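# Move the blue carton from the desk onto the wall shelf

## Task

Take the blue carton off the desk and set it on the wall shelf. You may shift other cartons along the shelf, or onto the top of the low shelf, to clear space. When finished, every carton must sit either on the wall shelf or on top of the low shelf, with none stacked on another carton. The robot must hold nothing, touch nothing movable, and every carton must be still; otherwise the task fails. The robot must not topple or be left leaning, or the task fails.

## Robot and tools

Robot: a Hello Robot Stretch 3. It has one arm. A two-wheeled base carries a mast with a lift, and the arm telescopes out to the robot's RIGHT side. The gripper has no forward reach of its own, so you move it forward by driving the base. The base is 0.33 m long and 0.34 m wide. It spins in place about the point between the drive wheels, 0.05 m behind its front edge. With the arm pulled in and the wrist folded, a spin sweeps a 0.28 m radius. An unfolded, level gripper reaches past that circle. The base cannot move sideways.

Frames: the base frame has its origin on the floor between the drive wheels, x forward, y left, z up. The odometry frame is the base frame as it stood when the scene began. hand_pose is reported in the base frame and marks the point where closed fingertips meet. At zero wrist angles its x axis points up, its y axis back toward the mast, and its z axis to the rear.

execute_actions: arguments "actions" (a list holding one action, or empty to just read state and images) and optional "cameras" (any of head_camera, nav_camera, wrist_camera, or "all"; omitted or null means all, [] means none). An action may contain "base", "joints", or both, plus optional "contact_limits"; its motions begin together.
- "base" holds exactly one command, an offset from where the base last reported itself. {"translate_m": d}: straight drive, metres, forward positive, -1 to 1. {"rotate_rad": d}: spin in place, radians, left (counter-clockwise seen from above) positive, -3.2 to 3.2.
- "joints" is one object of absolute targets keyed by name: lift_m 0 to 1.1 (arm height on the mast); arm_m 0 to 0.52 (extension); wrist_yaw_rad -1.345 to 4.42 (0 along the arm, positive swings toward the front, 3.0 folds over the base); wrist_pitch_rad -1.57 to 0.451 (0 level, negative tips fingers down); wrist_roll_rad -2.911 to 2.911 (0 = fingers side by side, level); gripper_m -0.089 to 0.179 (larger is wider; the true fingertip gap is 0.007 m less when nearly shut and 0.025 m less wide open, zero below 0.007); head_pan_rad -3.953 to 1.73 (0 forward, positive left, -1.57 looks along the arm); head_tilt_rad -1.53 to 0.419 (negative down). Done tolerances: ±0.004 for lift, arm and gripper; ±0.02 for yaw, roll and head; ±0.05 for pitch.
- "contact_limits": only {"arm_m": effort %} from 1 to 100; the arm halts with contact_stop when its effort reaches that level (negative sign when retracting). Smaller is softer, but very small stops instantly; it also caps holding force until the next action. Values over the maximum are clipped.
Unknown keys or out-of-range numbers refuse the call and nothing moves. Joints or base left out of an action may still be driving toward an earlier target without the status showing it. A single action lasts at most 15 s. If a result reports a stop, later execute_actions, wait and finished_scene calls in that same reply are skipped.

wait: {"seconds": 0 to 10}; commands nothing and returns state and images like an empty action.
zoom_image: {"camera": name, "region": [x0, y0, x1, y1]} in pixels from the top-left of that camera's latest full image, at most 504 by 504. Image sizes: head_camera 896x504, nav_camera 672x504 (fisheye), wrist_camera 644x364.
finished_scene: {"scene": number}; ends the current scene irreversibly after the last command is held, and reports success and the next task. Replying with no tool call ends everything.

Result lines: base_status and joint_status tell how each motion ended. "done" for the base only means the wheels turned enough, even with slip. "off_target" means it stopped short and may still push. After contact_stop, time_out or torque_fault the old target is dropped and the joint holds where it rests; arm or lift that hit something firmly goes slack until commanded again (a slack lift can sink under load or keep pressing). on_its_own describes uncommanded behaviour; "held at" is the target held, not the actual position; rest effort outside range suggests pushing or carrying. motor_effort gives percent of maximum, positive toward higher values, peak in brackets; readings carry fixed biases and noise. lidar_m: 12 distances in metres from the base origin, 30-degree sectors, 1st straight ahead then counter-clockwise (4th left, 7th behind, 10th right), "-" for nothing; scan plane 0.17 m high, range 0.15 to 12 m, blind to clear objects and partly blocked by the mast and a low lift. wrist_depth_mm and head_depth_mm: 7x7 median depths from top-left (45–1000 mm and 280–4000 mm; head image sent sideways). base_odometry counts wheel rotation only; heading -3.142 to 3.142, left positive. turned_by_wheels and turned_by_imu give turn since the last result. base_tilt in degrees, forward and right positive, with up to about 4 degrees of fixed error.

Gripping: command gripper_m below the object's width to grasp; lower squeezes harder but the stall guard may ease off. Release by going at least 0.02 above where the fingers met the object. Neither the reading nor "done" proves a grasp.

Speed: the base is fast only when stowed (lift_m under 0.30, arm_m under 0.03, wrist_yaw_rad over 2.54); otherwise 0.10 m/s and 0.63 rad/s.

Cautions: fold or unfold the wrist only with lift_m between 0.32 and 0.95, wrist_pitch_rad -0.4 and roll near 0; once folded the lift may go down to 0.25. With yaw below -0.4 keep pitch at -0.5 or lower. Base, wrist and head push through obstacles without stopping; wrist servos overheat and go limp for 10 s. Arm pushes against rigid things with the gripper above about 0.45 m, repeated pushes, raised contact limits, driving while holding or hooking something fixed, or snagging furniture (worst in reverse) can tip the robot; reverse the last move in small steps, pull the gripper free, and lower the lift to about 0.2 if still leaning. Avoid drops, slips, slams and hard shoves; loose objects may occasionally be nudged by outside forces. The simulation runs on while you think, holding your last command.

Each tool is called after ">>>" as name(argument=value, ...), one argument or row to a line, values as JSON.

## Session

>>> execute_actions(
  actions=[
    {"joints":{"head_pan_rad":-1.6,"head_tilt_rad":-0.3,"lift_m":0.27,"gripper_m":0}},
  ],
  cameras=["nav_camera","head_camera"],
)

Scene clock: 2.27 s.
base_odometry: x=+0.000 y=+0.000 heading=+0.000 (m, m, rad; odometry frame)
turned_by_wheels: +0.000 (rad since the last result)
turned_by_imu: +0.000 (rad since the last result)
base_tilt: forward=-0.6 right=+0.1 (deg)
lidar_m: 1.95 2.53 2.24 2.25 1.94 1.44 1.63 2.24 2.12 2.17 2.01 1.91
head_depth_mm: 1766 1857 1984 1984 2194 1839 1430 / 1852 1968 2078 2179 2307 1837 1437 / 1914 2063 2173 2328 2362 1823 1438 / 2025 2155 2312 2445 2512 1823 1437 / 2121 2277 2432 2629 2489 1822 1434 / 2273 2386 2603 2794 2495 1826 1432 / 2277 2377 2456 2592 2504 1813 1428
base_status: not commanded
joint_positions: lift_m=+0.271 arm_m=+0.002 wrist_yaw_rad=+2.876 wrist_pitch_rad=-0.415 wrist_roll_rad=+0.015 gripper_m=+0.000 head_pan_rad=-1.593 head_tilt_rad=-0.296
joint_status: all done
motor_effort: left_wheel=+0(0) right_wheel=-1(1) lift_m=+16(27) arm_m=-1(1) wrist_yaw_rad=-1(0) wrist_pitch_rad=+8(8) wrist_roll_rad=+0(0) gripper_m=-2(84) head_pan_rad=-4(50) head_tilt_rad=-1(24) (%)
hand_pose: x=+0.0377 y=+0.0699 z=+0.2838 quat_wxyz=(+0.237, +0.710, +0.051, +0.661) (m; base frame)
wrist_depth_mm: - - - - - - - / - - - - - - - / 943 962 973 - - - - / 743 - 756 754 747 756 766 / 589 - 602 654 612 611 602 / 496 491 523 - 500 502 506 / 438 - - 425 430 436 435
pictures: head_camera (sideways: a quarter turn clockwise sets it upright), nav_camera (sideways: a quarter turn counterclockwise sets it upright)
Images, in order (width x height): head_camera 896x504, nav_camera 672x504.

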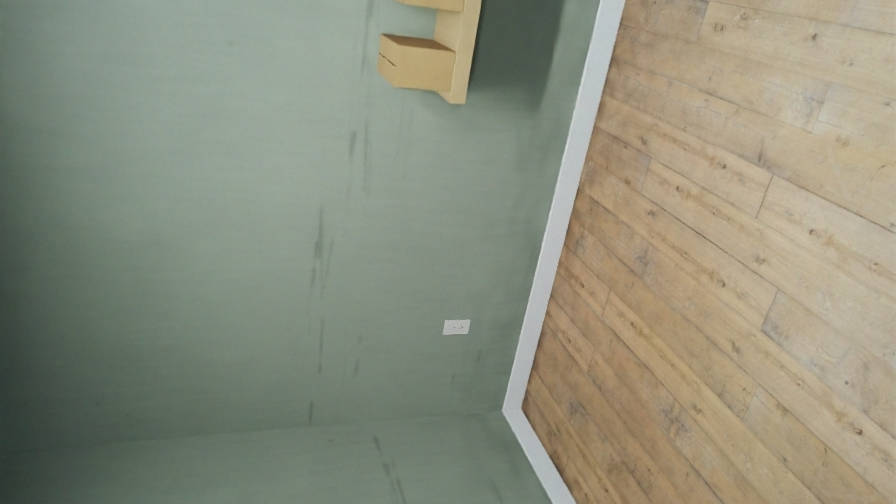

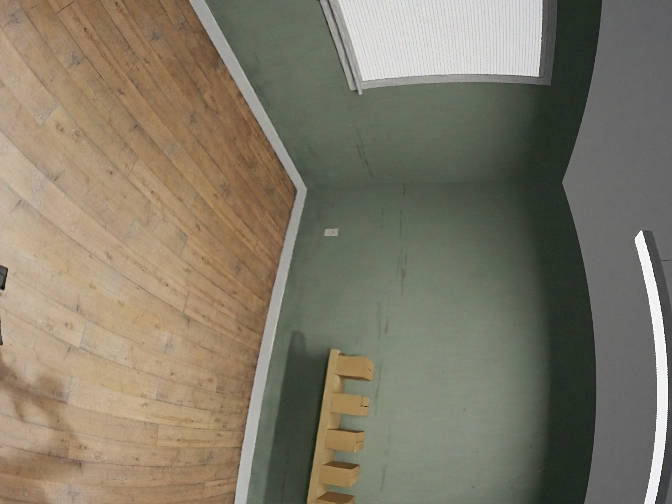

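>>> execute_actions(
  actions=[
    {"base":{"rotate_rad":-2.07},"joints":{"head_pan_rad":-3.1}},
  ],
  cameras=["nav_camera","head_camera"],
)

>>> execute_actions(
  actions=[
    {"base":{"translate_m":1}},
  ],
  cameras=[],
)

>>> execute_actions(
  actions=[
    {"base":{"translate_m":0.32},"joints":{"head_pan_rad":-1.57,"head_tilt_rad":-0.6}},
  ],
  cameras=[],
)

>>> execute_actions(
  actions=[
    {"base":{"rotate_rad":1.6},"joints":{"lift_m":0.5}},
  ],
  cameras=[],
)

>>> execute_actions(
  actions=[
    {"joints":{"wrist_yaw_rad":0,"lift_m":0.63}},
  ],
  cameras=[],
)

>>> execute_actions(
  actions=[
    {"joints":{"wrist_pitch_rad":0}},
  ],
)

Scene clock: 5.63 s.
base_odometry: x=+0.000 y=+0.000 heading=-2.070 (m, m, rad; odometry frame)
turned_by_wheels: -2.070 (rad since the last result)
turned_by_imu: -2.092 (rad since the last result)
base_tilt: forward=-0.6 right=+0.1 (deg)
lidar_m: 2.12 2.18 2.01 1.91 1.95 2.56 2.24 2.25 1.93 1.44 1.63 2.23
head_depth_mm: 2215 2343 2538 2702 2475 1832 1427 / 2241 2345 2526 2396 2365 1832 1435 / 2237 2379 2543 2714 2531 1822 1432 / 2243 2373 2548 2724 2479 1807 1435 / 2249 2375 2540 2754 2487 1820 1425 / 2260 2406 2559 2357 2423 1819 1426 / 2276 2405 2583 2762 2490 1820 1421
base_status: done
joint_positions: lift_m=+0.270 arm_m=+0.002 wrist_yaw_rad=+2.876 wrist_pitch_rad=-0.415 wrist_roll_rad=+0.015 gripper_m=+0.000 head_pan_rad=-3.093 head_tilt_rad=-0.297
joint_status: all done
motor_effort: left_wheel=+2(10) right_wheel=-4(8) lift_m=+16(16) arm_m=+0(1) wrist_yaw_rad=+0(0) wrist_pitch_rad=+8(8) wrist_roll_rad=+0(0) gripper_m=-2(2) head_pan_rad=-5(50) head_tilt_rad=-1(2) (%)
hand_pose: x=+0.0377 y=+0.0699 z=+0.2838 quat_wxyz=(+0.237, +0.710, +0.051, +0.661) (m; base frame)
wrist_depth_mm: - - - - - - - / - - - - - - - / 960 979 997 - - - - / 749 - 756 755 762 737 763 / 601 - 589 658 607 596 604 / 498 490 521 - 497 497 502 / 444 - - 427 430 425 431
pictures: head_camera (sideways: a quarter turn clockwise sets it upright), nav_camera (sideways: a quarter turn counterclockwise sets it upright)
Images, in order (width x height): head_camera 896x504, nav_camera 672x504.

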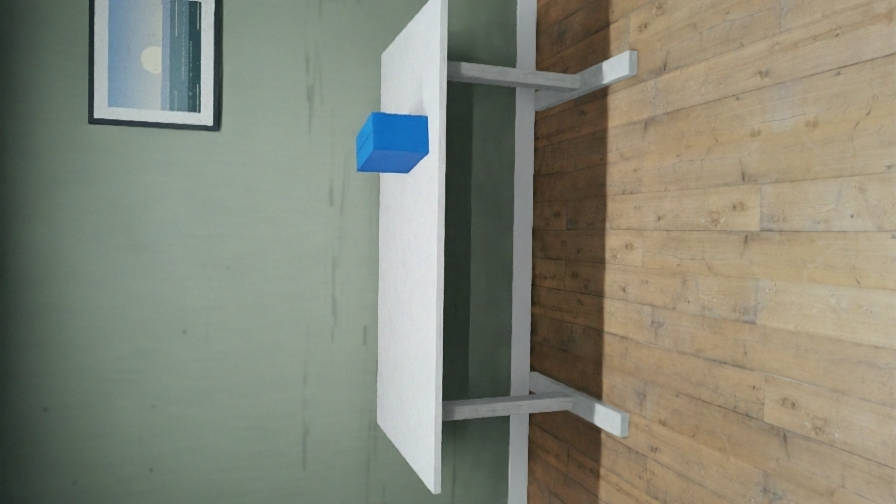

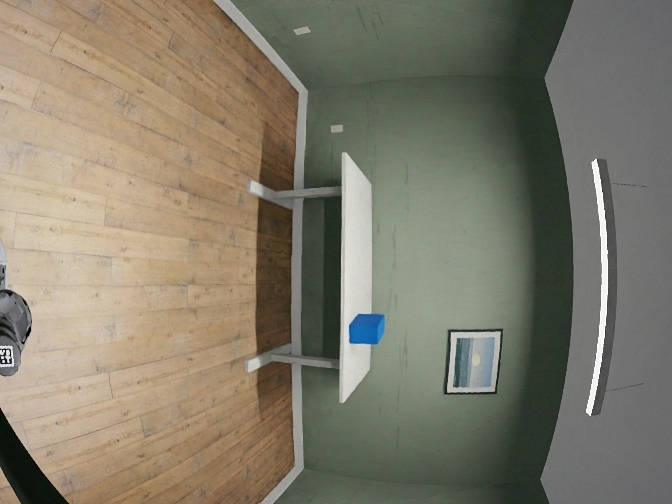

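Scene clock: 10.57 s.
base_odometry: x=-0.479 y=-0.878 heading=-2.070 (m, m, rad; odometry frame)
turned_by_wheels: +0.000 (rad since the last result)
turned_by_imu: +0.003 (rad since the last result)
base_tilt: forward=-0.7 right=+0.1 (deg)
lidar_m: 1.12 1.15 1.53 1.95 2.00 2.66 3.20 2.67 1.60 1.40 1.67 1.18
head_depth_mm: 3091 3274 3488 3718 2491 1828 1431 / 3085 3267 3474 3635 2489 1825 1434 / 3123 3279 3417 3648 2502 1830 1432 / 3105 3304 3528 3661 2486 1811 1438 / 3141 3318 3485 3703 2507 1824 1433 / 3098 3321 3545 3644 2498 1818 1436 / 3166 3339 3526 3734 2458 1805 1430
base_status: done
joint_positions: lift_m=+0.270 arm_m=+0.002 wrist_yaw_rad=+2.876 wrist_pitch_rad=-0.416 wrist_roll_rad=+0.015 gripper_m=+0.000 head_pan_rad=-3.093 head_tilt_rad=-0.297
joint_status: not commanded
motor_effort: left_wheel=+2(9) right_wheel=-3(6) lift_m=+16(16) arm_m=-1(1) wrist_yaw_rad=+0(1) wrist_pitch_rad=+8(8) wrist_roll_rad=+0(0) gripper_m=-1(2) head_pan_rad=-3(4) head_tilt_rad=-1(0) (%)
hand_pose: x=+0.0377 y=+0.0699 z=+0.2837 quat_wxyz=(+0.237, +0.710, +0.051, +0.661) (m; base frame)
wrist_depth_mm: - - - - - - 986 / - - - - - - - / 959 988 - 995 - - 968 / 743 - 747 770 754 769 761 / 589 - 591 652 605 597 597 / 499 486 520 - 511 503 502 / 442 - - 431 437 431 430
pictures: none
No camera images: the call's "cameras" was empty. Leave "cameras" out to get every camera's image.

Scene clock: 13.40 s.
base_odometry: x=-0.632 y=-1.159 heading=-2.070 (m, m, rad; odometry frame)
turned_by_wheels: +0.000 (rad since the last result)
turned_by_imu: +0.001 (rad since the last result)
base_tilt: forward=-0.7 right=+0.1 (deg)
lidar_m: 0.80 0.83 1.09 1.97 2.02 2.68 3.50 2.21 1.47 1.76 1.19 0.84
head_depth_mm: 1486 1663 1695 1840 1705 1403 1187 / 1495 1659 1849 1999 1710 1410 1188 / 1487 1656 1884 2074 1718 1412 1190 / 1482 1664 1879 2063 1706 1402 1184 / 1479 1662 1877 2062 1717 1407 1186 / 1472 1647 1859 2066 1712 1404 1187 / 1475 1642 1856 2055 1709 1407 1185
base_status: done
joint_positions: lift_m=+0.270 arm_m=+0.002 wrist_yaw_rad=+2.876 wrist_pitch_rad=-0.416 wrist_roll_rad=+0.015 gripper_m=+0.000 head_pan_rad=-1.577 head_tilt_rad=-0.592
joint_status: all done
motor_effort: left_wheel=+2(9) right_wheel=-4(7) lift_m=+16(16) arm_m=-1(1) wrist_yaw_rad=+0(0) wrist_pitch_rad=+8(8) wrist_roll_rad=+0(0) gripper_m=-2(2) head_pan_rad=+3(47) head_tilt_rad=-3(23) (%)
hand_pose: x=+0.0377 y=+0.0698 z=+0.2837 quat_wxyz=(+0.237, +0.710, +0.051, +0.661) (m; base frame)
wrist_depth_mm: - - - - - 939 716 / - - - - - 977 729 / 941 - 985 996 - 923 723 / 748 - 753 756 769 768 721 / 595 - 597 652 597 617 612 / 492 486 513 - 506 497 503 / 441 - - 430 432 429 433
pictures: none
No camera images: the call's "cameras" was empty. Leave "cameras" out to get every camera's image.

Scene clock: 16.77 s.
base_odometry: x=-0.632 y=-1.159 heading=-0.470 (m, m, rad; odometry frame)
turned_by_wheels: +1.600 (rad since the last result)
turned_by_imu: +1.621 (rad since the last result)
base_tilt: forward=-0.7 right=+0.1 (deg)
lidar_m: 1.96 2.04 2.78 3.53 2.21 1.47 1.78 1.14 0.83 0.80 0.83 1.13
head_depth_mm: 644 718 809 778 744 1300 1187 / 644 718 812 914 821 1302 1190 / 645 723 814 745 731 1299 1188 / 647 724 817 901 785 1307 1189 / 648 726 820 837 788 1309 1184 / 649 727 819 746 739 1312 1186 / 652 728 821 896 799 1313 1188
base_status: done
joint_positions: lift_m=+0.499 arm_m=+0.002 wrist_yaw_rad=+2.876 wrist_pitch_rad=-0.416 wrist_roll_rad=+0.015 gripper_m=+0.000 head_pan_rad=-1.577 head_tilt_rad=-0.593
joint_status: all done
motor_effort: left_wheel=-3(8) right_wheel=+2(10) lift_m=+42(44) arm_m=-1(1) wrist_yaw_rad=+0(0) wrist_pitch_rad=+9(8) wrist_roll_rad=+0(0) gripper_m=-1(2) head_pan_rad=+4(4) head_tilt_rad=-3(4) (%)
hand_pose: x=+0.0377 y=+0.0698 z=+0.5126 quat_wxyz=(+0.237, +0.710, +0.052, +0.661) (m; base frame)
wrist_depth_mm: - - - - - - - / - - - - - - - / - - - - - - - / - - - - - - - / 939 - 963 - 963 948 996 / 768 766 790 - 783 788 783 / 665 672 666 665 674 661 675
pictures: none
No camera images: the call's "cameras" was empty. Leave "cameras" out to get every camera's image.

Scene clock: 19.20 s.
base_odometry: x=-0.632 y=-1.159 heading=-0.470 (m, m, rad; odometry frame)
turned_by_wheels: +0.000 (rad since the last result)
turned_by_imu: +0.000 (rad since the last result)
base_tilt: forward=-0.7 right=+0.1 (deg)
lidar_m: 1.96 2.04 2.78 3.54 2.21 1.47 1.78 1.14 0.83 0.80 0.83 1.13
head_depth_mm: 642 716 808 777 745 1305 1189 / 644 722 813 914 822 1307 1184 / 646 722 817 747 731 1302 1202 / 649 723 815 899 789 1309 1215 / 650 724 817 837 790 1300 1189 / 649 725 819 748 739 1315 1190 / 651 726 825 898 795 1318 1187
base_status: not commanded
joint_positions: lift_m=+0.630 arm_m=+0.002 wrist_yaw_rad=+0.003 wrist_pitch_rad=-0.416 wrist_roll_rad=+0.015 gripper_m=+0.000 head_pan_rad=-1.577 head_tilt_rad=-0.593
joint_status: all done
motor_effort: left_wheel=-3(3) right_wheel=+3(3) lift_m=+41(47) arm_m=-1(1) wrist_yaw_rad=-2(3) wrist_pitch_rad=+9(8) wrist_roll_rad=+0(0) gripper_m=-1(2) head_pan_rad=+4(4) head_tilt_rad=-3(3) (%)
hand_pose: x=-0.0209 y=-0.3716 z=+0.6426 quat_wxyz=(+0.687, +0.146, -0.697, -0.147) (m; base frame)
wrist_depth_mm: 284 275 416 276 272 384 268 / 308 300 328 303 299 327 290 / 328 321 321 320 317 310 308 / 679 689 663 660 666 653 643 / 772 749 760 717 727 737 719 / 851 836 843 - 822 861 809 / 802 804 796 813 810 814 812
pictures: none
No camera images: the call's "cameras" was empty. Leave "cameras" out to get every camera's image.

Scene clock: 20.20 s.
base_odometry: x=-0.632 y=-1.159 heading=-0.470 (m, m, rad; odometry frame)
turned_by_wheels: +0.000 (rad since the last result)
turned_by_imu: +0.000 (rad since the last result)
base_tilt: forward=-0.7 right=+0.1 (deg)
lidar_m: 1.96 2.04 2.79 3.90 2.20 1.47 1.78 1.14 0.83 0.80 0.83 1.13
head_depth_mm: 644 717 812 776 748 1301 1187 / 645 719 814 916 819 1301 1192 / 645 723 814 747 733 1306 1211 / 647 723 816 901 783 1305 1211 / 649 724 819 838 790 1304 1181 / 652 726 818 747 739 1309 1185 / 651 729 821 899 795 1312 1184
base_status: not commanded
joint_positions: lift_m=+0.630 arm_m=+0.002 wrist_yaw_rad=+0.003 wrist_pitch_rad=-0.021 wrist_roll_rad=+0.015 gripper_m=+0.000 head_pan_rad=-1.577 head_tilt_rad=-0.593
joint_status: all done
motor_effort: left_wheel=-3(3) right_wheel=+3(3) lift_m=+41(41) arm_m=-1(1) wrist_yaw_rad=-3(2) wrist_pitch_rad=+11(11) wrist_roll_rad=+0(0) gripper_m=-1(2) head_pan_rad=+3(3) head_tilt_rad=-4(4) (%)
hand_pose: x=-0.0208 y=-0.4027 z=+0.7387 quat_wxyz=(+0.702, +0.009, -0.712, -0.007) (m; base frame)
wrist_depth_mm: 539 540 531 532 523 516 525 / 486 302 537 529 534 523 293 / 395 308 418 305 303 378 297 / 408 319 426 313 313 371 307 / 363 325 360 318 325 345 314 / 334 329 332 - 324 322 319 / 646 650 638 628 619 616 627
pictures: head_camera (sideways: a quarter turn clockwise sets it upright), nav_camera (sideways: a quarter turn counterclockwise sets it upright), wrist_camera
Images, in order (width x height): head_camera 896x504, nav_camera 672x504, wrist_camera 644x364.

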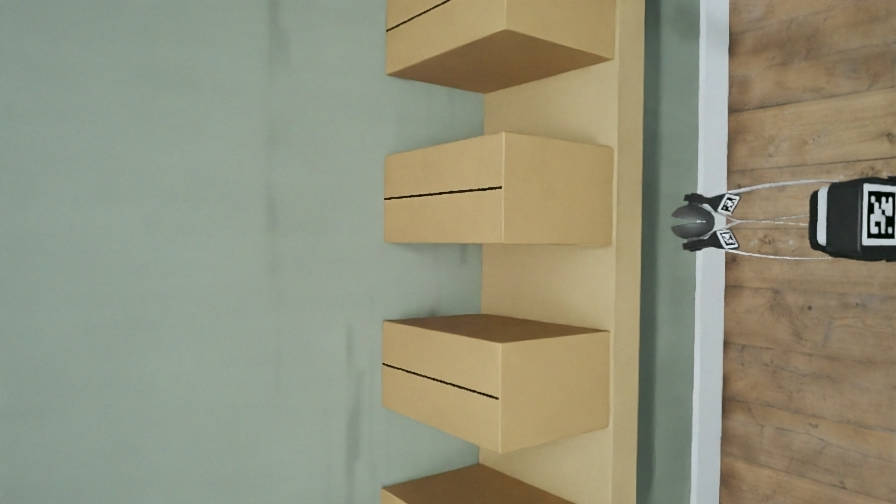

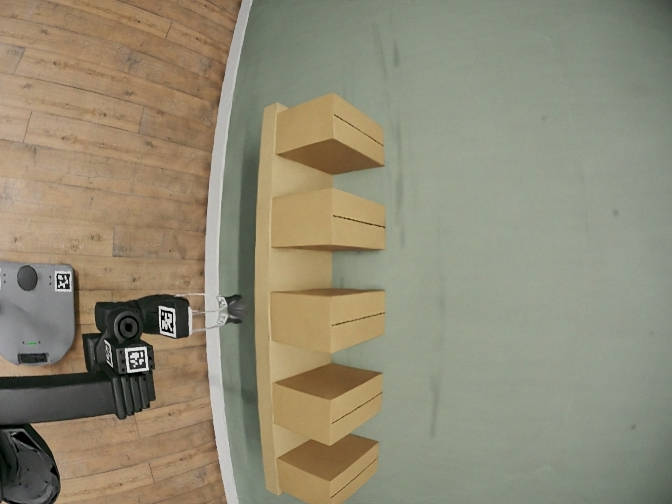

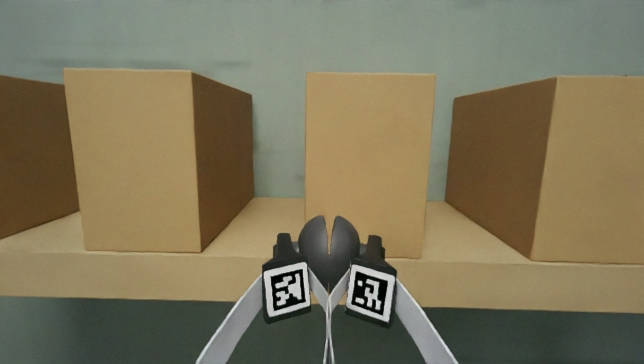

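>>> execute_actions(
  actions=[
    {"base":{"translate_m":0.078},"joints":{"lift_m":0.64,"arm_m":0.09}},
  ],
  cameras=["wrist_camera"],
)

>>> execute_actions(
  actions=[
    {"joints":{"arm_m":0.26}},
  ],
  cameras=[],
)

>>> execute_actions(
  actions=[
    {"base":{"translate_m":0.09}},
  ],
  cameras=[],
)

>>> execute_actions(
  actions=[
    {"base":{"translate_m":-0.21}},
  ],
  cameras=[],
)

>>> execute_actions(
  actions=[
    {"base":{"translate_m":0.03},"joints":{"arm_m":0.003}},
  ],
  cameras=["head_camera"],
)

>>> execute_actions(
  actions=[
    {"base":{"rotate_rad":1.39},"joints":{"wrist_pitch_rad":-0.4,"wrist_yaw_rad":3.0,"lift_m":0.28,"head_pan_rad":0,"head_tilt_rad":-0.3}},
  ],
  cameras=[],
)

>>> execute_actions(
  actions=[
    {"base":{"translate_m":1}},
  ],
  cameras=[],
)

>>> execute_actions(
  actions=[
    {"base":{"translate_m":1}},
  ],
  cameras=["head_camera"],
)

Scene clock: 23.43 s.
base_odometry: x=-0.562 y=-1.194 heading=-0.470 (m, m, rad; odometry frame)
turned_by_wheels: +0.000 (rad since the last result)
turned_by_imu: +0.001 (rad since the last result)
base_tilt: forward=-0.7 right=+0.1 (deg)
lidar_m: 1.89 1.96 2.68 3.51 2.26 1.54 1.86 1.14 0.83 0.80 0.83 1.13
head_depth_mm: 642 717 810 877 810 1299 1218 / 643 719 814 745 729 1300 - / 646 719 811 812 771 1299 - / 647 722 816 896 796 1302 1190 / 646 723 818 745 736 1298 1186 / 650 726 820 911 797 1307 1188 / 651 724 824 783 772 1307 1184
base_status: done
joint_positions: lift_m=+0.639 arm_m=+0.090 wrist_yaw_rad=+0.002 wrist_pitch_rad=-0.020 wrist_roll_rad=+0.015 gripper_m=+0.000 head_pan_rad=-1.577 head_tilt_rad=-0.593
joint_status: all done
motor_effort: left_wheel=-3(4) right_wheel=+2(7) lift_m=+42(40) arm_m=+2(1) wrist_yaw_rad=-2(1) wrist_pitch_rad=+11(11) wrist_roll_rad=+0(0) gripper_m=-1(2) head_pan_rad=+3(4) head_tilt_rad=-3(3) (%)
hand_pose: x=-0.0210 y=-0.4904 z=+0.7489 quat_wxyz=(+0.702, +0.008, -0.712, -0.007) (m; base frame)
wrist_depth_mm: 449 454 445 445 444 436 435 / 360 212 213 452 445 210 442 / 318 218 219 466 217 214 295 / 328 225 225 480 225 220 311 / 335 232 231 481 231 226 309 / 281 239 238 - 234 232 295 / 244 241 240 240 240 238 237
pictures: wrist_camera
Images, in order (width x height): wrist_camera 644x364.

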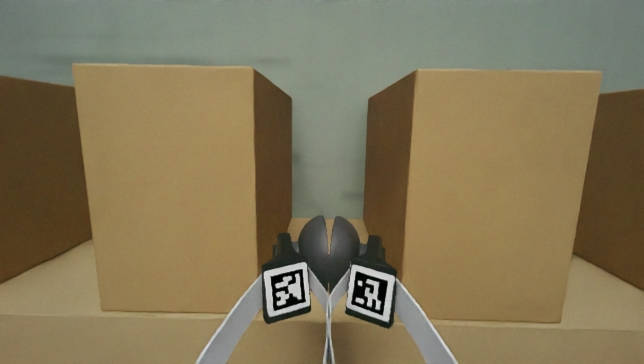

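Scene clock: 25.93 s.
base_odometry: x=-0.562 y=-1.194 heading=-0.470 (m, m, rad; odometry frame)
turned_by_wheels: +0.000 (rad since the last result)
turned_by_imu: +0.000 (rad since the last result)
base_tilt: forward=-0.7 right=+0.1 (deg)
lidar_m: 1.88 1.96 2.68 3.50 2.26 1.54 1.86 1.14 0.83 0.80 0.83 1.14
head_depth_mm: 642 717 810 875 811 1296 1185 / 643 719 810 746 710 - 1155 / 645 722 813 811 762 1331 1193 / 646 723 818 900 797 1303 1189 / 647 725 818 746 734 1304 1185 / 649 726 823 914 796 1309 1188 / 650 725 825 782 775 1318 1190
base_status: not commanded
joint_positions: lift_m=+0.639 arm_m=+0.260 wrist_yaw_rad=+0.001 wrist_pitch_rad=-0.020 wrist_roll_rad=+0.015 gripper_m=+0.000 head_pan_rad=-1.577 head_tilt_rad=-0.593
joint_status: all done
motor_effort: left_wheel=-3(3) right_wheel=+2(2) lift_m=+42(42) arm_m=+2(2) wrist_yaw_rad=-1(1) wrist_pitch_rad=+11(11) wrist_roll_rad=+0(0) gripper_m=-2(2) head_pan_rad=+4(4) head_tilt_rad=-3(3) (%)
hand_pose: x=-0.0211 y=-0.6604 z=+0.7490 quat_wxyz=(+0.702, +0.008, -0.712, -0.007) (m; base frame)
wrist_depth_mm: - 85 282 281 281 101 66 / - 85 168 292 244 100 66 / - 86 170 299 205 99 66 / - 86 171 309 203 99 66 / - 87 173 310 201 98 65 / - 87 152 - 172 98 65 / - 88 187 219 199 97 65
pictures: none
No camera images: the call's "cameras" was empty. Leave "cameras" out to get every camera's image.

Scene clock: 28.10 s.
base_odometry: x=-0.482 y=-1.235 heading=-0.470 (m, m, rad; odometry frame)
turned_by_wheels: +0.000 (rad since the last result)
turned_by_imu: +0.000 (rad since the last result)
base_tilt: forward=-0.7 right=+0.1 (deg)
lidar_m: 1.80 1.86 2.55 3.48 2.32 1.63 1.95 1.14 0.83 0.80 0.83 1.14
head_depth_mm: 644 716 809 745 728 1308 1189 / 643 720 814 812 772 - 1160 / 646 720 816 934 861 1334 1189 / 646 721 816 808 734 1301 1193 / 649 724 819 742 742 1303 1182 / 648 725 821 781 774 1309 1186 / 651 727 821 743 741 1320 1189
base_status: done
joint_positions: lift_m=+0.639 arm_m=+0.260 wrist_yaw_rad=+0.000 wrist_pitch_rad=-0.020 wrist_roll_rad=+0.015 gripper_m=+0.000 head_pan_rad=-1.577 head_tilt_rad=-0.593
joint_status: not commanded
motor_effort: left_wheel=-3(5) right_wheel=+2(8) lift_m=+42(42) arm_m=+2(2) wrist_yaw_rad=-1(1) wrist_pitch_rad=+10(11) wrist_roll_rad=+0(0) gripper_m=-2(2) head_pan_rad=+3(3) head_tilt_rad=-2(3) (%)
hand_pose: x=-0.0215 y=-0.6604 z=+0.7490 quat_wxyz=(+0.702, +0.007, -0.712, -0.007) (m; base frame)
wrist_depth_mm: - 56 94 282 285 280 277 / - 56 95 288 288 283 174 / - 57 97 298 294 262 173 / - 57 98 307 307 256 172 / - 58 99 314 312 259 172 / - 58 89 - 291 257 171 / - 57 109 216 218 221 169
pictures: none
No camera images: the call's "cameras" was empty. Leave "cameras" out to get every camera's image.

Scene clock: 31.40 s.
base_odometry: x=-0.669 y=-1.140 heading=-0.470 (m, m, rad; odometry frame)
turned_by_wheels: +0.000 (rad since the last result)
turned_by_imu: +0.001 (rad since the last result)
base_tilt: forward=-0.7 right=+0.1 (deg)
lidar_m: 2.01 2.08 2.84 3.50 2.18 1.43 1.74 1.14 0.83 0.80 0.83 1.14
head_depth_mm: 644 718 811 745 726 1302 1193 / 645 719 815 746 719 - 1160 / 645 722 813 777 719 1334 1189 / 647 724 816 939 848 1301 1192 / 648 725 819 935 823 1297 1190 / 651 725 820 867 796 1315 1186 / 652 729 822 746 745 1307 1186
base_status: done
joint_positions: lift_m=+0.639 arm_m=+0.260 wrist_yaw_rad=+0.000 wrist_pitch_rad=-0.020 wrist_roll_rad=+0.015 gripper_m=+0.000 head_pan_rad=-1.577 head_tilt_rad=-0.593
joint_status: not commanded
motor_effort: left_wheel=-2(8) right_wheel=+2(3) lift_m=+42(42) arm_m=+2(2) wrist_yaw_rad=+0(1) wrist_pitch_rad=+11(11) wrist_roll_rad=+0(0) gripper_m=-2(3) head_pan_rad=+3(3) head_tilt_rad=-4(3) (%)
hand_pose: x=-0.0215 y=-0.6604 z=+0.7490 quat_wxyz=(+0.702, +0.007, -0.712, -0.007) (m; base frame)
wrist_depth_mm: 287 285 284 285 277 64 48 / 291 291 293 289 120 64 48 / 277 300 299 298 120 63 46 / 281 312 312 306 118 63 48 / 282 321 322 313 118 63 49 / 265 281 284 - 104 63 51 / 214 215 215 218 133 63 52
pictures: none
No camera images: the call's "cameras" was empty. Leave "cameras" out to get every camera's image.

Scene clock: 34.53 s.
base_odometry: x=-0.642 y=-1.154 heading=-0.470 (m, m, rad; odometry frame)
turned_by_wheels: +0.000 (rad since the last result)
turned_by_imu: +0.000 (rad since the last result)
base_tilt: forward=-0.7 right=+0.1 (deg)
lidar_m: 1.98 2.05 2.80 3.54 2.20 1.46 1.77 1.15 0.83 0.80 0.83 1.14
head_depth_mm: 643 718 811 745 728 1294 1191 / 646 719 811 746 735 1307 1189 / 645 719 815 818 784 1300 1212 / 647 723 818 942 819 1298 1210 / 650 724 818 939 820 1302 1189 / 649 725 823 810 774 1316 1187 / 652 728 824 746 745 1312 1186
base_status: done
joint_positions: lift_m=+0.639 arm_m=+0.003 wrist_yaw_rad=+0.000 wrist_pitch_rad=-0.020 wrist_roll_rad=+0.015 gripper_m=+0.000 head_pan_rad=-1.577 head_tilt_rad=-0.593
joint_status: all done
motor_effort: left_wheel=-3(3) right_wheel=+2(7) lift_m=+42(42) arm_m=-2(2) wrist_yaw_rad=+0(0) wrist_pitch_rad=+10(10) wrist_roll_rad=+0(0) gripper_m=-3(2) head_pan_rad=+4(3) head_tilt_rad=-3(3) (%)
hand_pose: x=-0.0215 y=-0.4040 z=+0.7490 quat_wxyz=(+0.702, +0.007, -0.712, -0.007) (m; base frame)
wrist_depth_mm: 523 531 525 518 528 516 519 / 537 541 535 542 536 528 531 / 306 355 547 561 305 302 298 / 318 357 564 579 314 311 308 / 327 350 422 516 320 319 317 / 329 331 330 - 323 325 321 / 638 624 628 636 630 623 624
pictures: head_camera (sideways: a quarter turn clockwise sets it upright)
Images, in order (width x height): head_camera 896x504.

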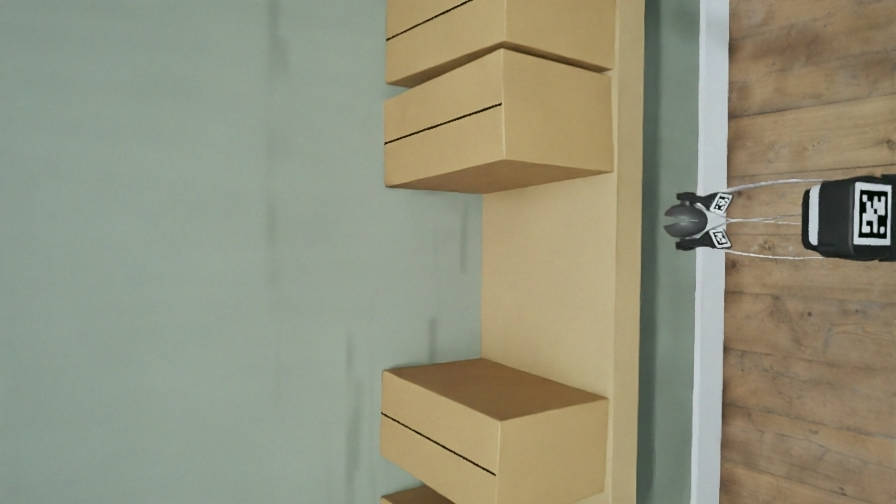

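Scene clock: 38.63 s.
base_odometry: x=-0.642 y=-1.154 heading=+0.920 (m, m, rad; odometry frame)
turned_by_wheels: +1.390 (rad since the last result)
turned_by_imu: +1.409 (rad since the last result)
base_tilt: forward=-0.6 right=+0.1 (deg)
lidar_m: 3.91 3.08 1.77 1.45 1.40 0.88 0.80 0.81 0.98 1.91 1.99 2.42
head_depth_mm: 3542 3772 3925 3615 2454 1813 1428 / 3548 3724 - 3834 2466 1806 1424 / 3446 3660 3910 3798 2449 1808 1425 / 3352 3624 3827 3657 2468 1787 1424 / 3386 3579 3760 3843 2447 1792 1412 / 3283 3514 3740 3781 2446 1805 1419 / 3253 3455 3646 3549 2428 1795 1420
base_status: done
joint_positions: lift_m=+0.281 arm_m=+0.003 wrist_yaw_rad=+2.998 wrist_pitch_rad=-0.415 wrist_roll_rad=+0.015 gripper_m=+0.000 head_pan_rad=-0.007 head_tilt_rad=-0.310
joint_status: all done
motor_effort: left_wheel=-3(7) right_wheel=+3(7) lift_m=+16(36) arm_m=-2(2) wrist_yaw_rad=+1(2) wrist_pitch_rad=+8(12) wrist_roll_rad=+0(0) gripper_m=-1(2) head_pan_rad=+3(49) head_tilt_rad=+5(24) (%)
hand_pose: x=+0.0110 y=+0.0743 z=+0.2939 quat_wxyz=(+0.196, +0.706, +0.094, +0.674) (m; base frame)
wrist_depth_mm: - - - - - - - / - - - - - - - / - - - - - - - / 766 755 768 756 758 787 771 / 612 618 625 669 624 624 627 / 499 519 - - 519 514 520 / 450 - - - 439 446 442
pictures: none
No camera images: the call's "cameras" was empty. Leave "cameras" out to get every camera's image.

Scene clock: 43.63 s.
base_odometry: x=-0.036 y=-0.358 heading=+0.919 (m, m, rad; odometry frame)
turned_by_wheels: +0.000 (rad since the last result)
turned_by_imu: +0.003 (rad since the last result)
base_tilt: forward=-0.6 right=+0.1 (deg)
lidar_m: 2.53 2.59 1.71 1.55 1.95 1.98 1.79 1.79 1.99 1.80 1.81 2.22
head_depth_mm: 2675 2831 3090 3270 2450 1805 1425 / 2662 2824 3024 3237 2455 1802 1415 / 2598 2776 2931 3144 2446 1805 1419 / 2546 2689 2860 3060 2462 1797 1414 / 2523 2667 2801 3038 2451 1806 1424 / 2468 2642 2778 2978 2453 1793 1412 / 2450 2577 2731 2920 2436 1802 1409
base_status: done
joint_positions: lift_m=+0.280 arm_m=+0.003 wrist_yaw_rad=+2.998 wrist_pitch_rad=-0.415 wrist_roll_rad=+0.015 gripper_m=+0.000 head_pan_rad=-0.007 head_tilt_rad=-0.309
joint_status: not commanded
motor_effort: left_wheel=-3(6) right_wheel=+3(10) lift_m=+16(16) arm_m=-2(2) wrist_yaw_rad=+0(1) wrist_pitch_rad=+8(8) wrist_roll_rad=+0(0) gripper_m=-2(2) head_pan_rad=+5(4) head_tilt_rad=+5(5) (%)
hand_pose: x=+0.0109 y=+0.0742 z=+0.2938 quat_wxyz=(+0.196, +0.706, +0.094, +0.674) (m; base frame)
wrist_depth_mm: - - - - - - - / - - - - - - - / - - - - - - - / 767 752 774 776 775 763 783 / 599 604 606 673 624 618 625 / 514 505 - - 512 514 513 / 451 - - - 442 440 438
pictures: none
No camera images: the call's "cameras" was empty. Leave "cameras" out to get every camera's image.

Scene clock: 48.63 s.
base_odometry: x=+0.570 y=+0.437 heading=+0.919 (m, m, rad; odometry frame)
turned_by_wheels: +0.000 (rad since the last result)
turned_by_imu: +0.003 (rad since the last result)
base_tilt: forward=-0.7 right=+0.1 (deg)
lidar_m: 1.54 1.75 2.33 2.11 1.73 2.23 2.77 2.79 1.81 1.63 1.64 1.99
head_depth_mm: 1775 1879 2021 2191 2312 1797 1425 / 1747 1854 2001 2138 2272 1806 1422 / 1690 1807 1955 1879 2220 1810 1421 / 1678 1792 1923 1736 2121 1808 1417 / 1655 1754 1884 1323 2159 1809 1415 / 1636 1746 1861 1597 2105 1791 1415 / 1615 1716 1827 1724 2111 1798 1425
base_status: done
joint_positions: lift_m=+0.280 arm_m=+0.003 wrist_yaw_rad=+2.998 wrist_pitch_rad=-0.415 wrist_roll_rad=+0.015 gripper_m=+0.000 head_pan_rad=-0.007 head_tilt_rad=-0.309
joint_status: not commanded
motor_effort: left_wheel=-3(6) right_wheel=+3(8) lift_m=+16(17) arm_m=-2(2) wrist_yaw_rad=+1(1) wrist_pitch_rad=+8(8) wrist_roll_rad=+0(0) gripper_m=-2(1) head_pan_rad=+4(4) head_tilt_rad=+4(4) (%)
hand_pose: x=+0.0109 y=+0.0742 z=+0.2938 quat_wxyz=(+0.196, +0.706, +0.095, +0.674) (m; base frame)
wrist_depth_mm: - - - - - - - / - - - - - - - / - - - - - - - / 759 759 766 780 777 768 763 / 609 612 633 670 614 622 628 / 508 502 - - 516 516 512 / 447 - - - 438 441 448
pictures: head_camera (sideways: a quarter turn clockwise sets it upright)
Images, in order (width x height): head_camera 896x504.

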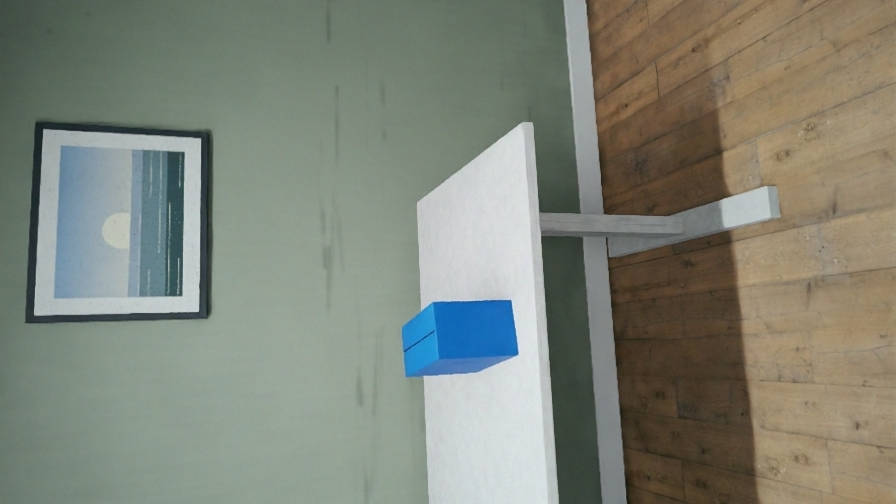

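>>> execute_actions(
  actions=[
    {"base":{"translate_m":0.66}},
  ],
  cameras=[],
)

>>> execute_actions(
  actions=[
    {"base":{"rotate_rad":1.87},"joints":{"lift_m":0.6,"head_pan_rad":-1.57,"head_tilt_rad":-0.5}},
  ],
  cameras=[],
)

>>> execute_actions(
  actions=[
    {"joints":{"lift_m":1.01,"wrist_yaw_rad":0}},
  ],
  cameras=[],
)

>>> execute_actions(
  actions=[
    {"joints":{"wrist_pitch_rad":-1.0,"gripper_m":0.179,"arm_m":0.4}},
  ],
  cameras=["head_camera","wrist_camera"],
)

Scene clock: 53.17 s.
base_odometry: x=+0.971 y=+0.962 heading=+0.919 (m, m, rad; odometry frame)
turned_by_wheels: +0.000 (rad since the last result)
turned_by_imu: +0.002 (rad since the last result)
base_tilt: forward=-0.7 right=+0.1 (deg)
lidar_m: 0.88 1.33 1.33 2.23 2.24 2.35 3.40 2.65 1.68 1.50 1.51 1.46
head_depth_mm: 1161 1257 1344 1443 1572 1665 1346 / 1135 1209 1325 1410 1519 816 1303 / 1115 1189 1292 1397 1112 814 705 / 1097 1166 1277 1361 1105 815 703 / 1090 1152 1248 1339 1104 814 683 / 1078 1154 1235 1317 769 683 681 / 1071 1127 1213 1290 856 690 657
base_status: done
joint_positions: lift_m=+0.280 arm_m=+0.003 wrist_yaw_rad=+2.998 wrist_pitch_rad=-0.415 wrist_roll_rad=+0.015 gripper_m=+0.000 head_pan_rad=-0.007 head_tilt_rad=-0.309
joint_status: not commanded
motor_effort: left_wheel=-3(7) right_wheel=+2(8) lift_m=+16(16) arm_m=-2(2) wrist_yaw_rad=+1(0) wrist_pitch_rad=+8(8) wrist_roll_rad=+0(0) gripper_m=-2(2) head_pan_rad=+3(4) head_tilt_rad=+5(4) (%)
hand_pose: x=+0.0109 y=+0.0742 z=+0.2938 quat_wxyz=(+0.196, +0.706, +0.095, +0.674) (m; base frame)
wrist_depth_mm: - - - - - - - / - - - - - - - / - - - - - - - / 747 765 767 771 780 770 805 / 605 611 612 658 612 629 627 / 503 507 - - 508 511 522 / 450 - - - 438 443 442
pictures: none
No camera images: the call's "cameras" was empty. Leave "cameras" out to get every camera's image.

Scene clock: 57.07 s.
base_odometry: x=+0.971 y=+0.962 heading=+2.789 (m, m, rad; odometry frame)
turned_by_wheels: +1.870 (rad since the last result)
turned_by_imu: +1.894 (rad since the last result)
base_tilt: forward=-0.7 right=+0.1 (deg)
lidar_m: 2.22 2.03 3.43 3.40 1.91 1.51 1.50 1.65 0.88 1.32 1.32 2.20
head_depth_mm: 1049 1149 1257 1141 846 739 1248 / 1063 1166 1294 1140 848 740 1242 / 1084 1188 1315 999 765 1379 1254 / 1100 1205 1343 829 762 1384 1248 / 1122 1236 1370 1140 846 1427 1241 / 1139 1253 1399 1139 846 1460 1252 / 1170 1278 1413 1137 845 1460 1248
base_status: done
joint_positions: lift_m=+0.600 arm_m=+0.003 wrist_yaw_rad=+2.998 wrist_pitch_rad=-0.415 wrist_roll_rad=+0.015 gripper_m=+0.000 head_pan_rad=-1.563 head_tilt_rad=-0.494
joint_status: all done
motor_effort: left_wheel=-3(9) right_wheel=+2(8) lift_m=+41(41) arm_m=-2(2) wrist_yaw_rad=+1(1) wrist_pitch_rad=+8(8) wrist_roll_rad=+0(0) gripper_m=-2(2) head_pan_rad=-3(50) head_tilt_rad=-2(18) (%)
hand_pose: x=+0.0108 y=+0.0742 z=+0.6127 quat_wxyz=(+0.196, +0.705, +0.095, +0.674) (m; base frame)
wrist_depth_mm: - - - - - - - / - - - - - - - / - - - - - - - / - - - - - - - / - - - - - - - / 913 925 - - 919 909 942 / 756 771 779 788 782 780 791
pictures: none
No camera images: the call's "cameras" was empty. Leave "cameras" out to get every camera's image.

Scene clock: 61.63 s.
base_odometry: x=+0.971 y=+0.962 heading=+2.789 (m, m, rad; odometry frame)
turned_by_wheels: +0.000 (rad since the last result)
turned_by_imu: +0.001 (rad since the last result)
base_tilt: forward=-0.7 right=+0.1 (deg)
lidar_m: 2.23 2.03 3.41 3.39 1.91 1.51 1.50 1.65 0.88 1.32 1.32 2.21
head_depth_mm: 1039 1146 1269 1206 - - - / 1064 1167 1282 1201 - - - / 1087 1193 1313 1199 - - - / 1101 1211 1342 872 784 1403 1250 / 1120 1237 1370 1142 846 1413 1251 / 1141 1264 1400 1137 845 1462 1246 / 1164 1282 1423 1132 847 1467 1242
base_status: not commanded
joint_positions: lift_m=+1.009 arm_m=+0.003 wrist_yaw_rad=+0.002 wrist_pitch_rad=-0.416 wrist_roll_rad=+0.015 gripper_m=+0.000 head_pan_rad=-1.563 head_tilt_rad=-0.494
joint_status: all done
motor_effort: left_wheel=-3(3) right_wheel=+2(3) lift_m=+42(41) arm_m=-2(2) wrist_yaw_rad=-3(4) wrist_pitch_rad=+8(8) wrist_roll_rad=+0(0) gripper_m=-2(2) head_pan_rad=-5(4) head_tilt_rad=-3(3) (%)
hand_pose: x=-0.0210 y=-0.3729 z=+1.0227 quat_wxyz=(+0.687, +0.146, -0.697, -0.146) (m; base frame)
wrist_depth_mm: - - - - 937 928 891 / - - - - - 999 930 / - - - 654 - - - / 789 778 775 451 804 838 - / 613 619 631 469 633 646 - / 551 522 520 - 526 537 - / - - - - 466 454 467
pictures: none
No camera images: the call's "cameras" was empty. Leave "cameras" out to get every camera's image.

Scene clock: 65.77 s.
base_odometry: x=+0.971 y=+0.962 heading=+2.789 (m, m, rad; odometry frame)
turned_by_wheels: +0.000 (rad since the last result)
turned_by_imu: +0.001 (rad since the last result)
base_tilt: forward=-0.7 right=+0.1 (deg)
lidar_m: 2.23 2.03 3.44 3.39 1.91 1.51 1.50 1.65 0.88 1.32 1.32 2.20
head_depth_mm: 1046 1129 - 1146 848 738 1256 / 1067 1137 1316 1140 849 739 1247 / 1088 1158 - 994 765 1389 1248 / 1101 1207 1333 790 763 1383 1256 / 1123 1237 1366 1144 850 1423 1248 / 1139 1255 1408 1133 844 1456 1249 / 1165 1283 1425 1140 848 1464 1248
base_status: not commanded
joint_positions: lift_m=+1.009 arm_m=+0.400 wrist_yaw_rad=+0.001 wrist_pitch_rad=-1.006 wrist_roll_rad=+0.015 gripper_m=+0.179 head_pan_rad=-1.563 head_tilt_rad=-0.494
joint_status: all done
motor_effort: left_wheel=-3(3) right_wheel=+2(3) lift_m=+42(42) arm_m=+2(2) wrist_yaw_rad=-3(2) wrist_pitch_rad=+3(2) wrist_roll_rad=+0(0) gripper_m=+0(89) head_pan_rad=-4(5) head_tilt_rad=-2(3) (%)
hand_pose: x=-0.0215 y=-0.6615 z=+0.9189 quat_wxyz=(+0.615, +0.339, -0.624, -0.343) (m; base frame)
wrist_depth_mm: 509 508 494 254 496 500 496 / 469 463 242 234 454 455 453 / 429 436 222 217 422 425 429 / 401 401 204 202 384 397 396 / 375 377 192 187 359 372 374 / 354 350 177 178 181 350 347 / 327 333 171 170 319 328 -
pictures: head_camera (sideways: a quarter turn clockwise sets it upright), wrist_camera
Images, in order (width x height): head_camera 896x504, wrist_camera 644x364.

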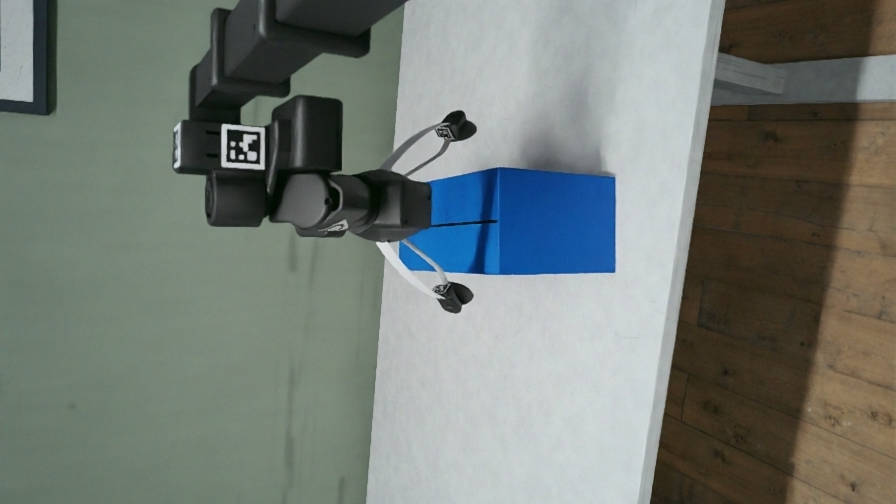

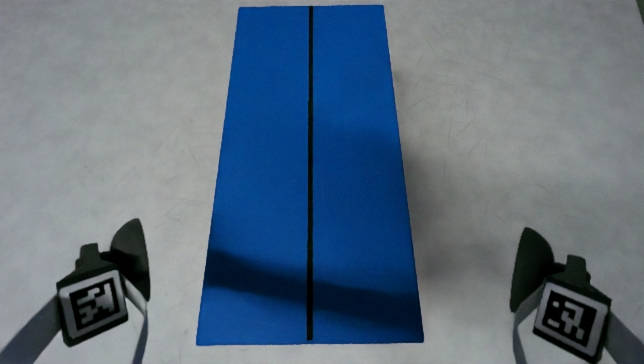

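>>> execute_actions(
  actions=[
    {"base":{"translate_m":0.013},"joints":{"arm_m":0.497}},
  ],
  cameras=[],
)

>>> execute_actions(
  actions=[
    {"joints":{"lift_m":0.949}},
  ],
  cameras=[],
)

>>> execute_actions(
  actions=[
    {"joints":{"gripper_m":0.08}},
  ],
  cameras=[],
)

>>> execute_actions(
  actions=[
    {"joints":{"lift_m":0.99}},
  ],
  cameras=["head_camera","wrist_camera"],
)

Scene clock: 68.23 s.
base_odometry: x=+0.958 y=+0.966 heading=+2.789 (m, m, rad; odometry frame)
turned_by_wheels: +0.000 (rad since the last result)
turned_by_imu: +0.000 (rad since the last result)
base_tilt: forward=-0.7 right=+0.1 (deg)
lidar_m: 2.21 2.02 3.43 3.39 1.93 1.52 1.52 1.65 0.88 1.32 1.32 2.20
head_depth_mm: 1050 1126 - 1138 850 739 1240 / 1062 1134 1312 1142 846 737 1247 / 1084 1159 1328 827 763 1378 1247 / 1106 1208 1342 875 765 1386 1252 / 1125 1234 1372 1146 849 1419 1244 / 1139 1264 1399 1141 846 1464 1244 / 1170 1286 1415 1142 844 1465 1250
base_status: done
joint_positions: lift_m=+1.009 arm_m=+0.497 wrist_yaw_rad=+0.001 wrist_pitch_rad=-1.006 wrist_roll_rad=+0.015 gripper_m=+0.179 head_pan_rad=-1.563 head_tilt_rad=-0.494
joint_status: all done
motor_effort: left_wheel=-3(5) right_wheel=+2(8) lift_m=+42(42) arm_m=+2(2) wrist_yaw_rad=-1(2) wrist_pitch_rad=+4(4) wrist_roll_rad=+0(0) gripper_m=+1(1) head_pan_rad=-3(4) head_tilt_rad=-4(3) (%)
hand_pose: x=-0.0215 y=-0.7585 z=+0.9188 quat_wxyz=(+0.615, +0.339, -0.624, -0.344) (m; base frame)
wrist_depth_mm: 504 511 498 506 504 500 496 / 467 466 460 460 465 449 457 / 429 427 411 216 408 428 422 / 398 404 394 200 207 400 394 / 375 376 193 189 190 371 368 / 353 351 182 176 178 346 348 / 327 329 168 166 166 325 -
pictures: none
No camera images: the call's "cameras" was empty. Leave "cameras" out to get every camera's image.

Scene clock: 69.63 s.
base_odometry: x=+0.958 y=+0.966 heading=+2.789 (m, m, rad; odometry frame)
turned_by_wheels: +0.000 (rad since the last result)
turned_by_imu: +0.000 (rad since the last result)
base_tilt: forward=-0.7 right=+0.1 (deg)
lidar_m: 2.21 2.01 3.43 3.39 1.93 1.53 1.52 1.66 0.88 1.32 1.31 2.20
head_depth_mm: 1048 1145 1227 - 849 738 1242 / 1069 1165 1331 1139 849 737 1249 / 1083 1183 - 768 762 1390 1255 / 1108 1211 1340 826 762 1388 1255 / 1124 1236 1372 1140 845 1422 1248 / 1142 1270 1410 1140 843 1464 1251 / 1165 1286 1424 1136 845 1463 1241
base_status: not commanded
joint_positions: lift_m=+0.950 arm_m=+0.497 wrist_yaw_rad=+0.001 wrist_pitch_rad=-1.006 wrist_roll_rad=+0.015 gripper_m=+0.179 head_pan_rad=-1.563 head_tilt_rad=-0.494
joint_status: all done
motor_effort: left_wheel=-3(3) right_wheel=+2(2) lift_m=+16(36) arm_m=+3(2) wrist_yaw_rad=-1(1) wrist_pitch_rad=+4(4) wrist_roll_rad=+0(0) gripper_m=+0(0) head_pan_rad=-4(4) head_tilt_rad=-2(3) (%)
hand_pose: x=-0.0215 y=-0.7584 z=+0.8589 quat_wxyz=(+0.615, +0.339, -0.624, -0.344) (m; base frame)
wrist_depth_mm: 423 419 430 419 416 415 413 / 387 387 160 156 157 387 383 / 362 356 146 146 145 353 352 / 334 333 136 135 135 328 332 / 314 315 127 127 126 310 312 / 300 289 119 119 119 203 288 / 275 271 112 112 112 114 -
pictures: none
No camera images: the call's "cameras" was empty. Leave "cameras" out to get every camera's image.

Scene clock: 71.10 s.
base_odometry: x=+0.958 y=+0.966 heading=+2.789 (m, m, rad; odometry frame)
turned_by_wheels: +0.000 (rad since the last result)
turned_by_imu: +0.000 (rad since the last result)
base_tilt: forward=-0.7 right=+0.1 (deg)
lidar_m: 2.21 2.02 3.44 3.40 1.92 1.53 1.52 1.66 0.88 1.32 1.31 2.21
head_depth_mm: 1051 1149 1234 - 851 741 1255 / 1066 1162 1320 1140 849 738 1249 / 1087 1187 - 751 762 1383 1248 / 1102 1213 1343 824 765 1386 1249 / 1125 1238 1379 1137 846 1427 1247 / 1147 1261 1409 1134 847 1460 1248 / 1167 1293 1420 1143 844 1452 1244
base_status: not commanded
joint_positions: lift_m=+0.950 arm_m=+0.497 wrist_yaw_rad=+0.001 wrist_pitch_rad=-1.001 wrist_roll_rad=+0.015 gripper_m=+0.081 head_pan_rad=-1.563 head_tilt_rad=-0.494
joint_status: all done
motor_effort: left_wheel=-3(3) right_wheel=+2(2) lift_m=+16(16) arm_m=+2(2) wrist_yaw_rad=-2(1) wrist_pitch_rad=+1(3) wrist_roll_rad=+0(0) gripper_m=-23(100) head_pan_rad=-4(4) head_tilt_rad=-3(2) (%)
hand_pose: x=-0.0215 y=-0.7597 z=+0.8595 quat_wxyz=(+0.616, +0.337, -0.625, -0.342) (m; base frame)
wrist_depth_mm: 431 431 427 428 419 419 417 / 396 387 162 160 160 389 387 / 365 360 148 148 148 359 360 / 334 338 138 137 137 335 332 / 320 319 129 128 129 310 312 / 295 - 121 121 120 120 290 / 280 274 114 114 114 116 276
pictures: none
No camera images: the call's "cameras" was empty. Leave "cameras" out to get every camera's image.

Scene clock: 72.40 s.
base_odometry: x=+0.958 y=+0.966 heading=+2.789 (m, m, rad; odometry frame)
turned_by_wheels: +0.000 (rad since the last result)
turned_by_imu: +0.000 (rad since the last result)
base_tilt: forward=-0.7 right=+0.1 (deg)
lidar_m: 2.21 2.01 3.42 3.40 1.92 1.53 1.51 1.66 0.88 1.32 1.31 2.21
head_depth_mm: 1048 1141 - 1087 850 738 1246 / 1063 1144 1320 1140 849 737 1251 / 1082 1163 - 719 764 1385 1249 / 1104 1201 1336 752 788 1380 1261 / 1122 1234 1370 1134 849 1425 1251 / 1146 1266 1399 1135 845 1466 1249 / 1169 1282 1422 1138 849 1465 1250
base_status: not commanded
joint_positions: lift_m=+0.989 arm_m=+0.497 wrist_yaw_rad=+0.001 wrist_pitch_rad=-1.010 wrist_roll_rad=+0.015 gripper_m=+0.087 head_pan_rad=-1.563 head_tilt_rad=-0.494
joint_status: all done
on_its_own: gripper_m is held at +0.086, not at your +0.080, by its stall guard, which is not easing now
motor_effort: left_wheel=-3(3) right_wheel=+2(2) lift_m=+42(47) arm_m=+2(1) wrist_yaw_rad=-2(0) wrist_pitch_rad=+5(6) wrist_roll_rad=+0(0) gripper_m=-20(23) head_pan_rad=-3(4) head_tilt_rad=-2(2) (%)
hand_pose: x=-0.0215 y=-0.7576 z=+0.8984 quat_wxyz=(+0.614, +0.340, -0.623, -0.345) (m; base frame)
wrist_depth_mm: 468 476 468 160 160 473 466 / 446 437 150 151 150 427 432 / 403 401 142 142 141 404 392 / 376 378 134 133 133 374 368 / 353 355 127 127 126 347 351 / 331 - 121 121 120 120 325 / 311 308 115 114 114 117 308
pictures: head_camera (sideways: a quarter turn clockwise sets it upright), wrist_camera
Images, in order (width x height): head_camera 896x504, wrist_camera 644x364.

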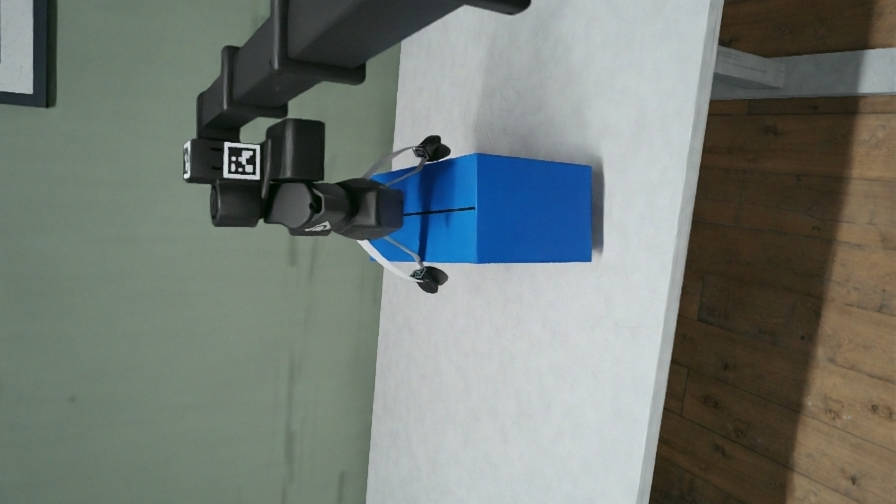

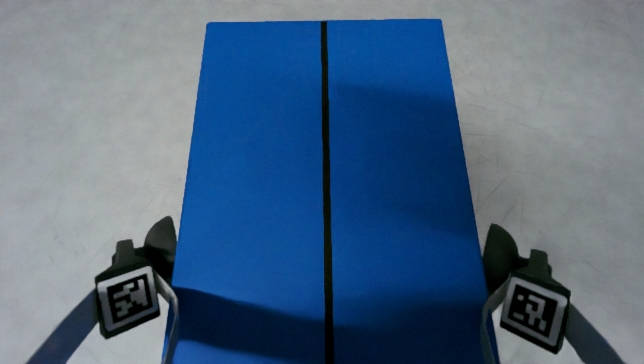

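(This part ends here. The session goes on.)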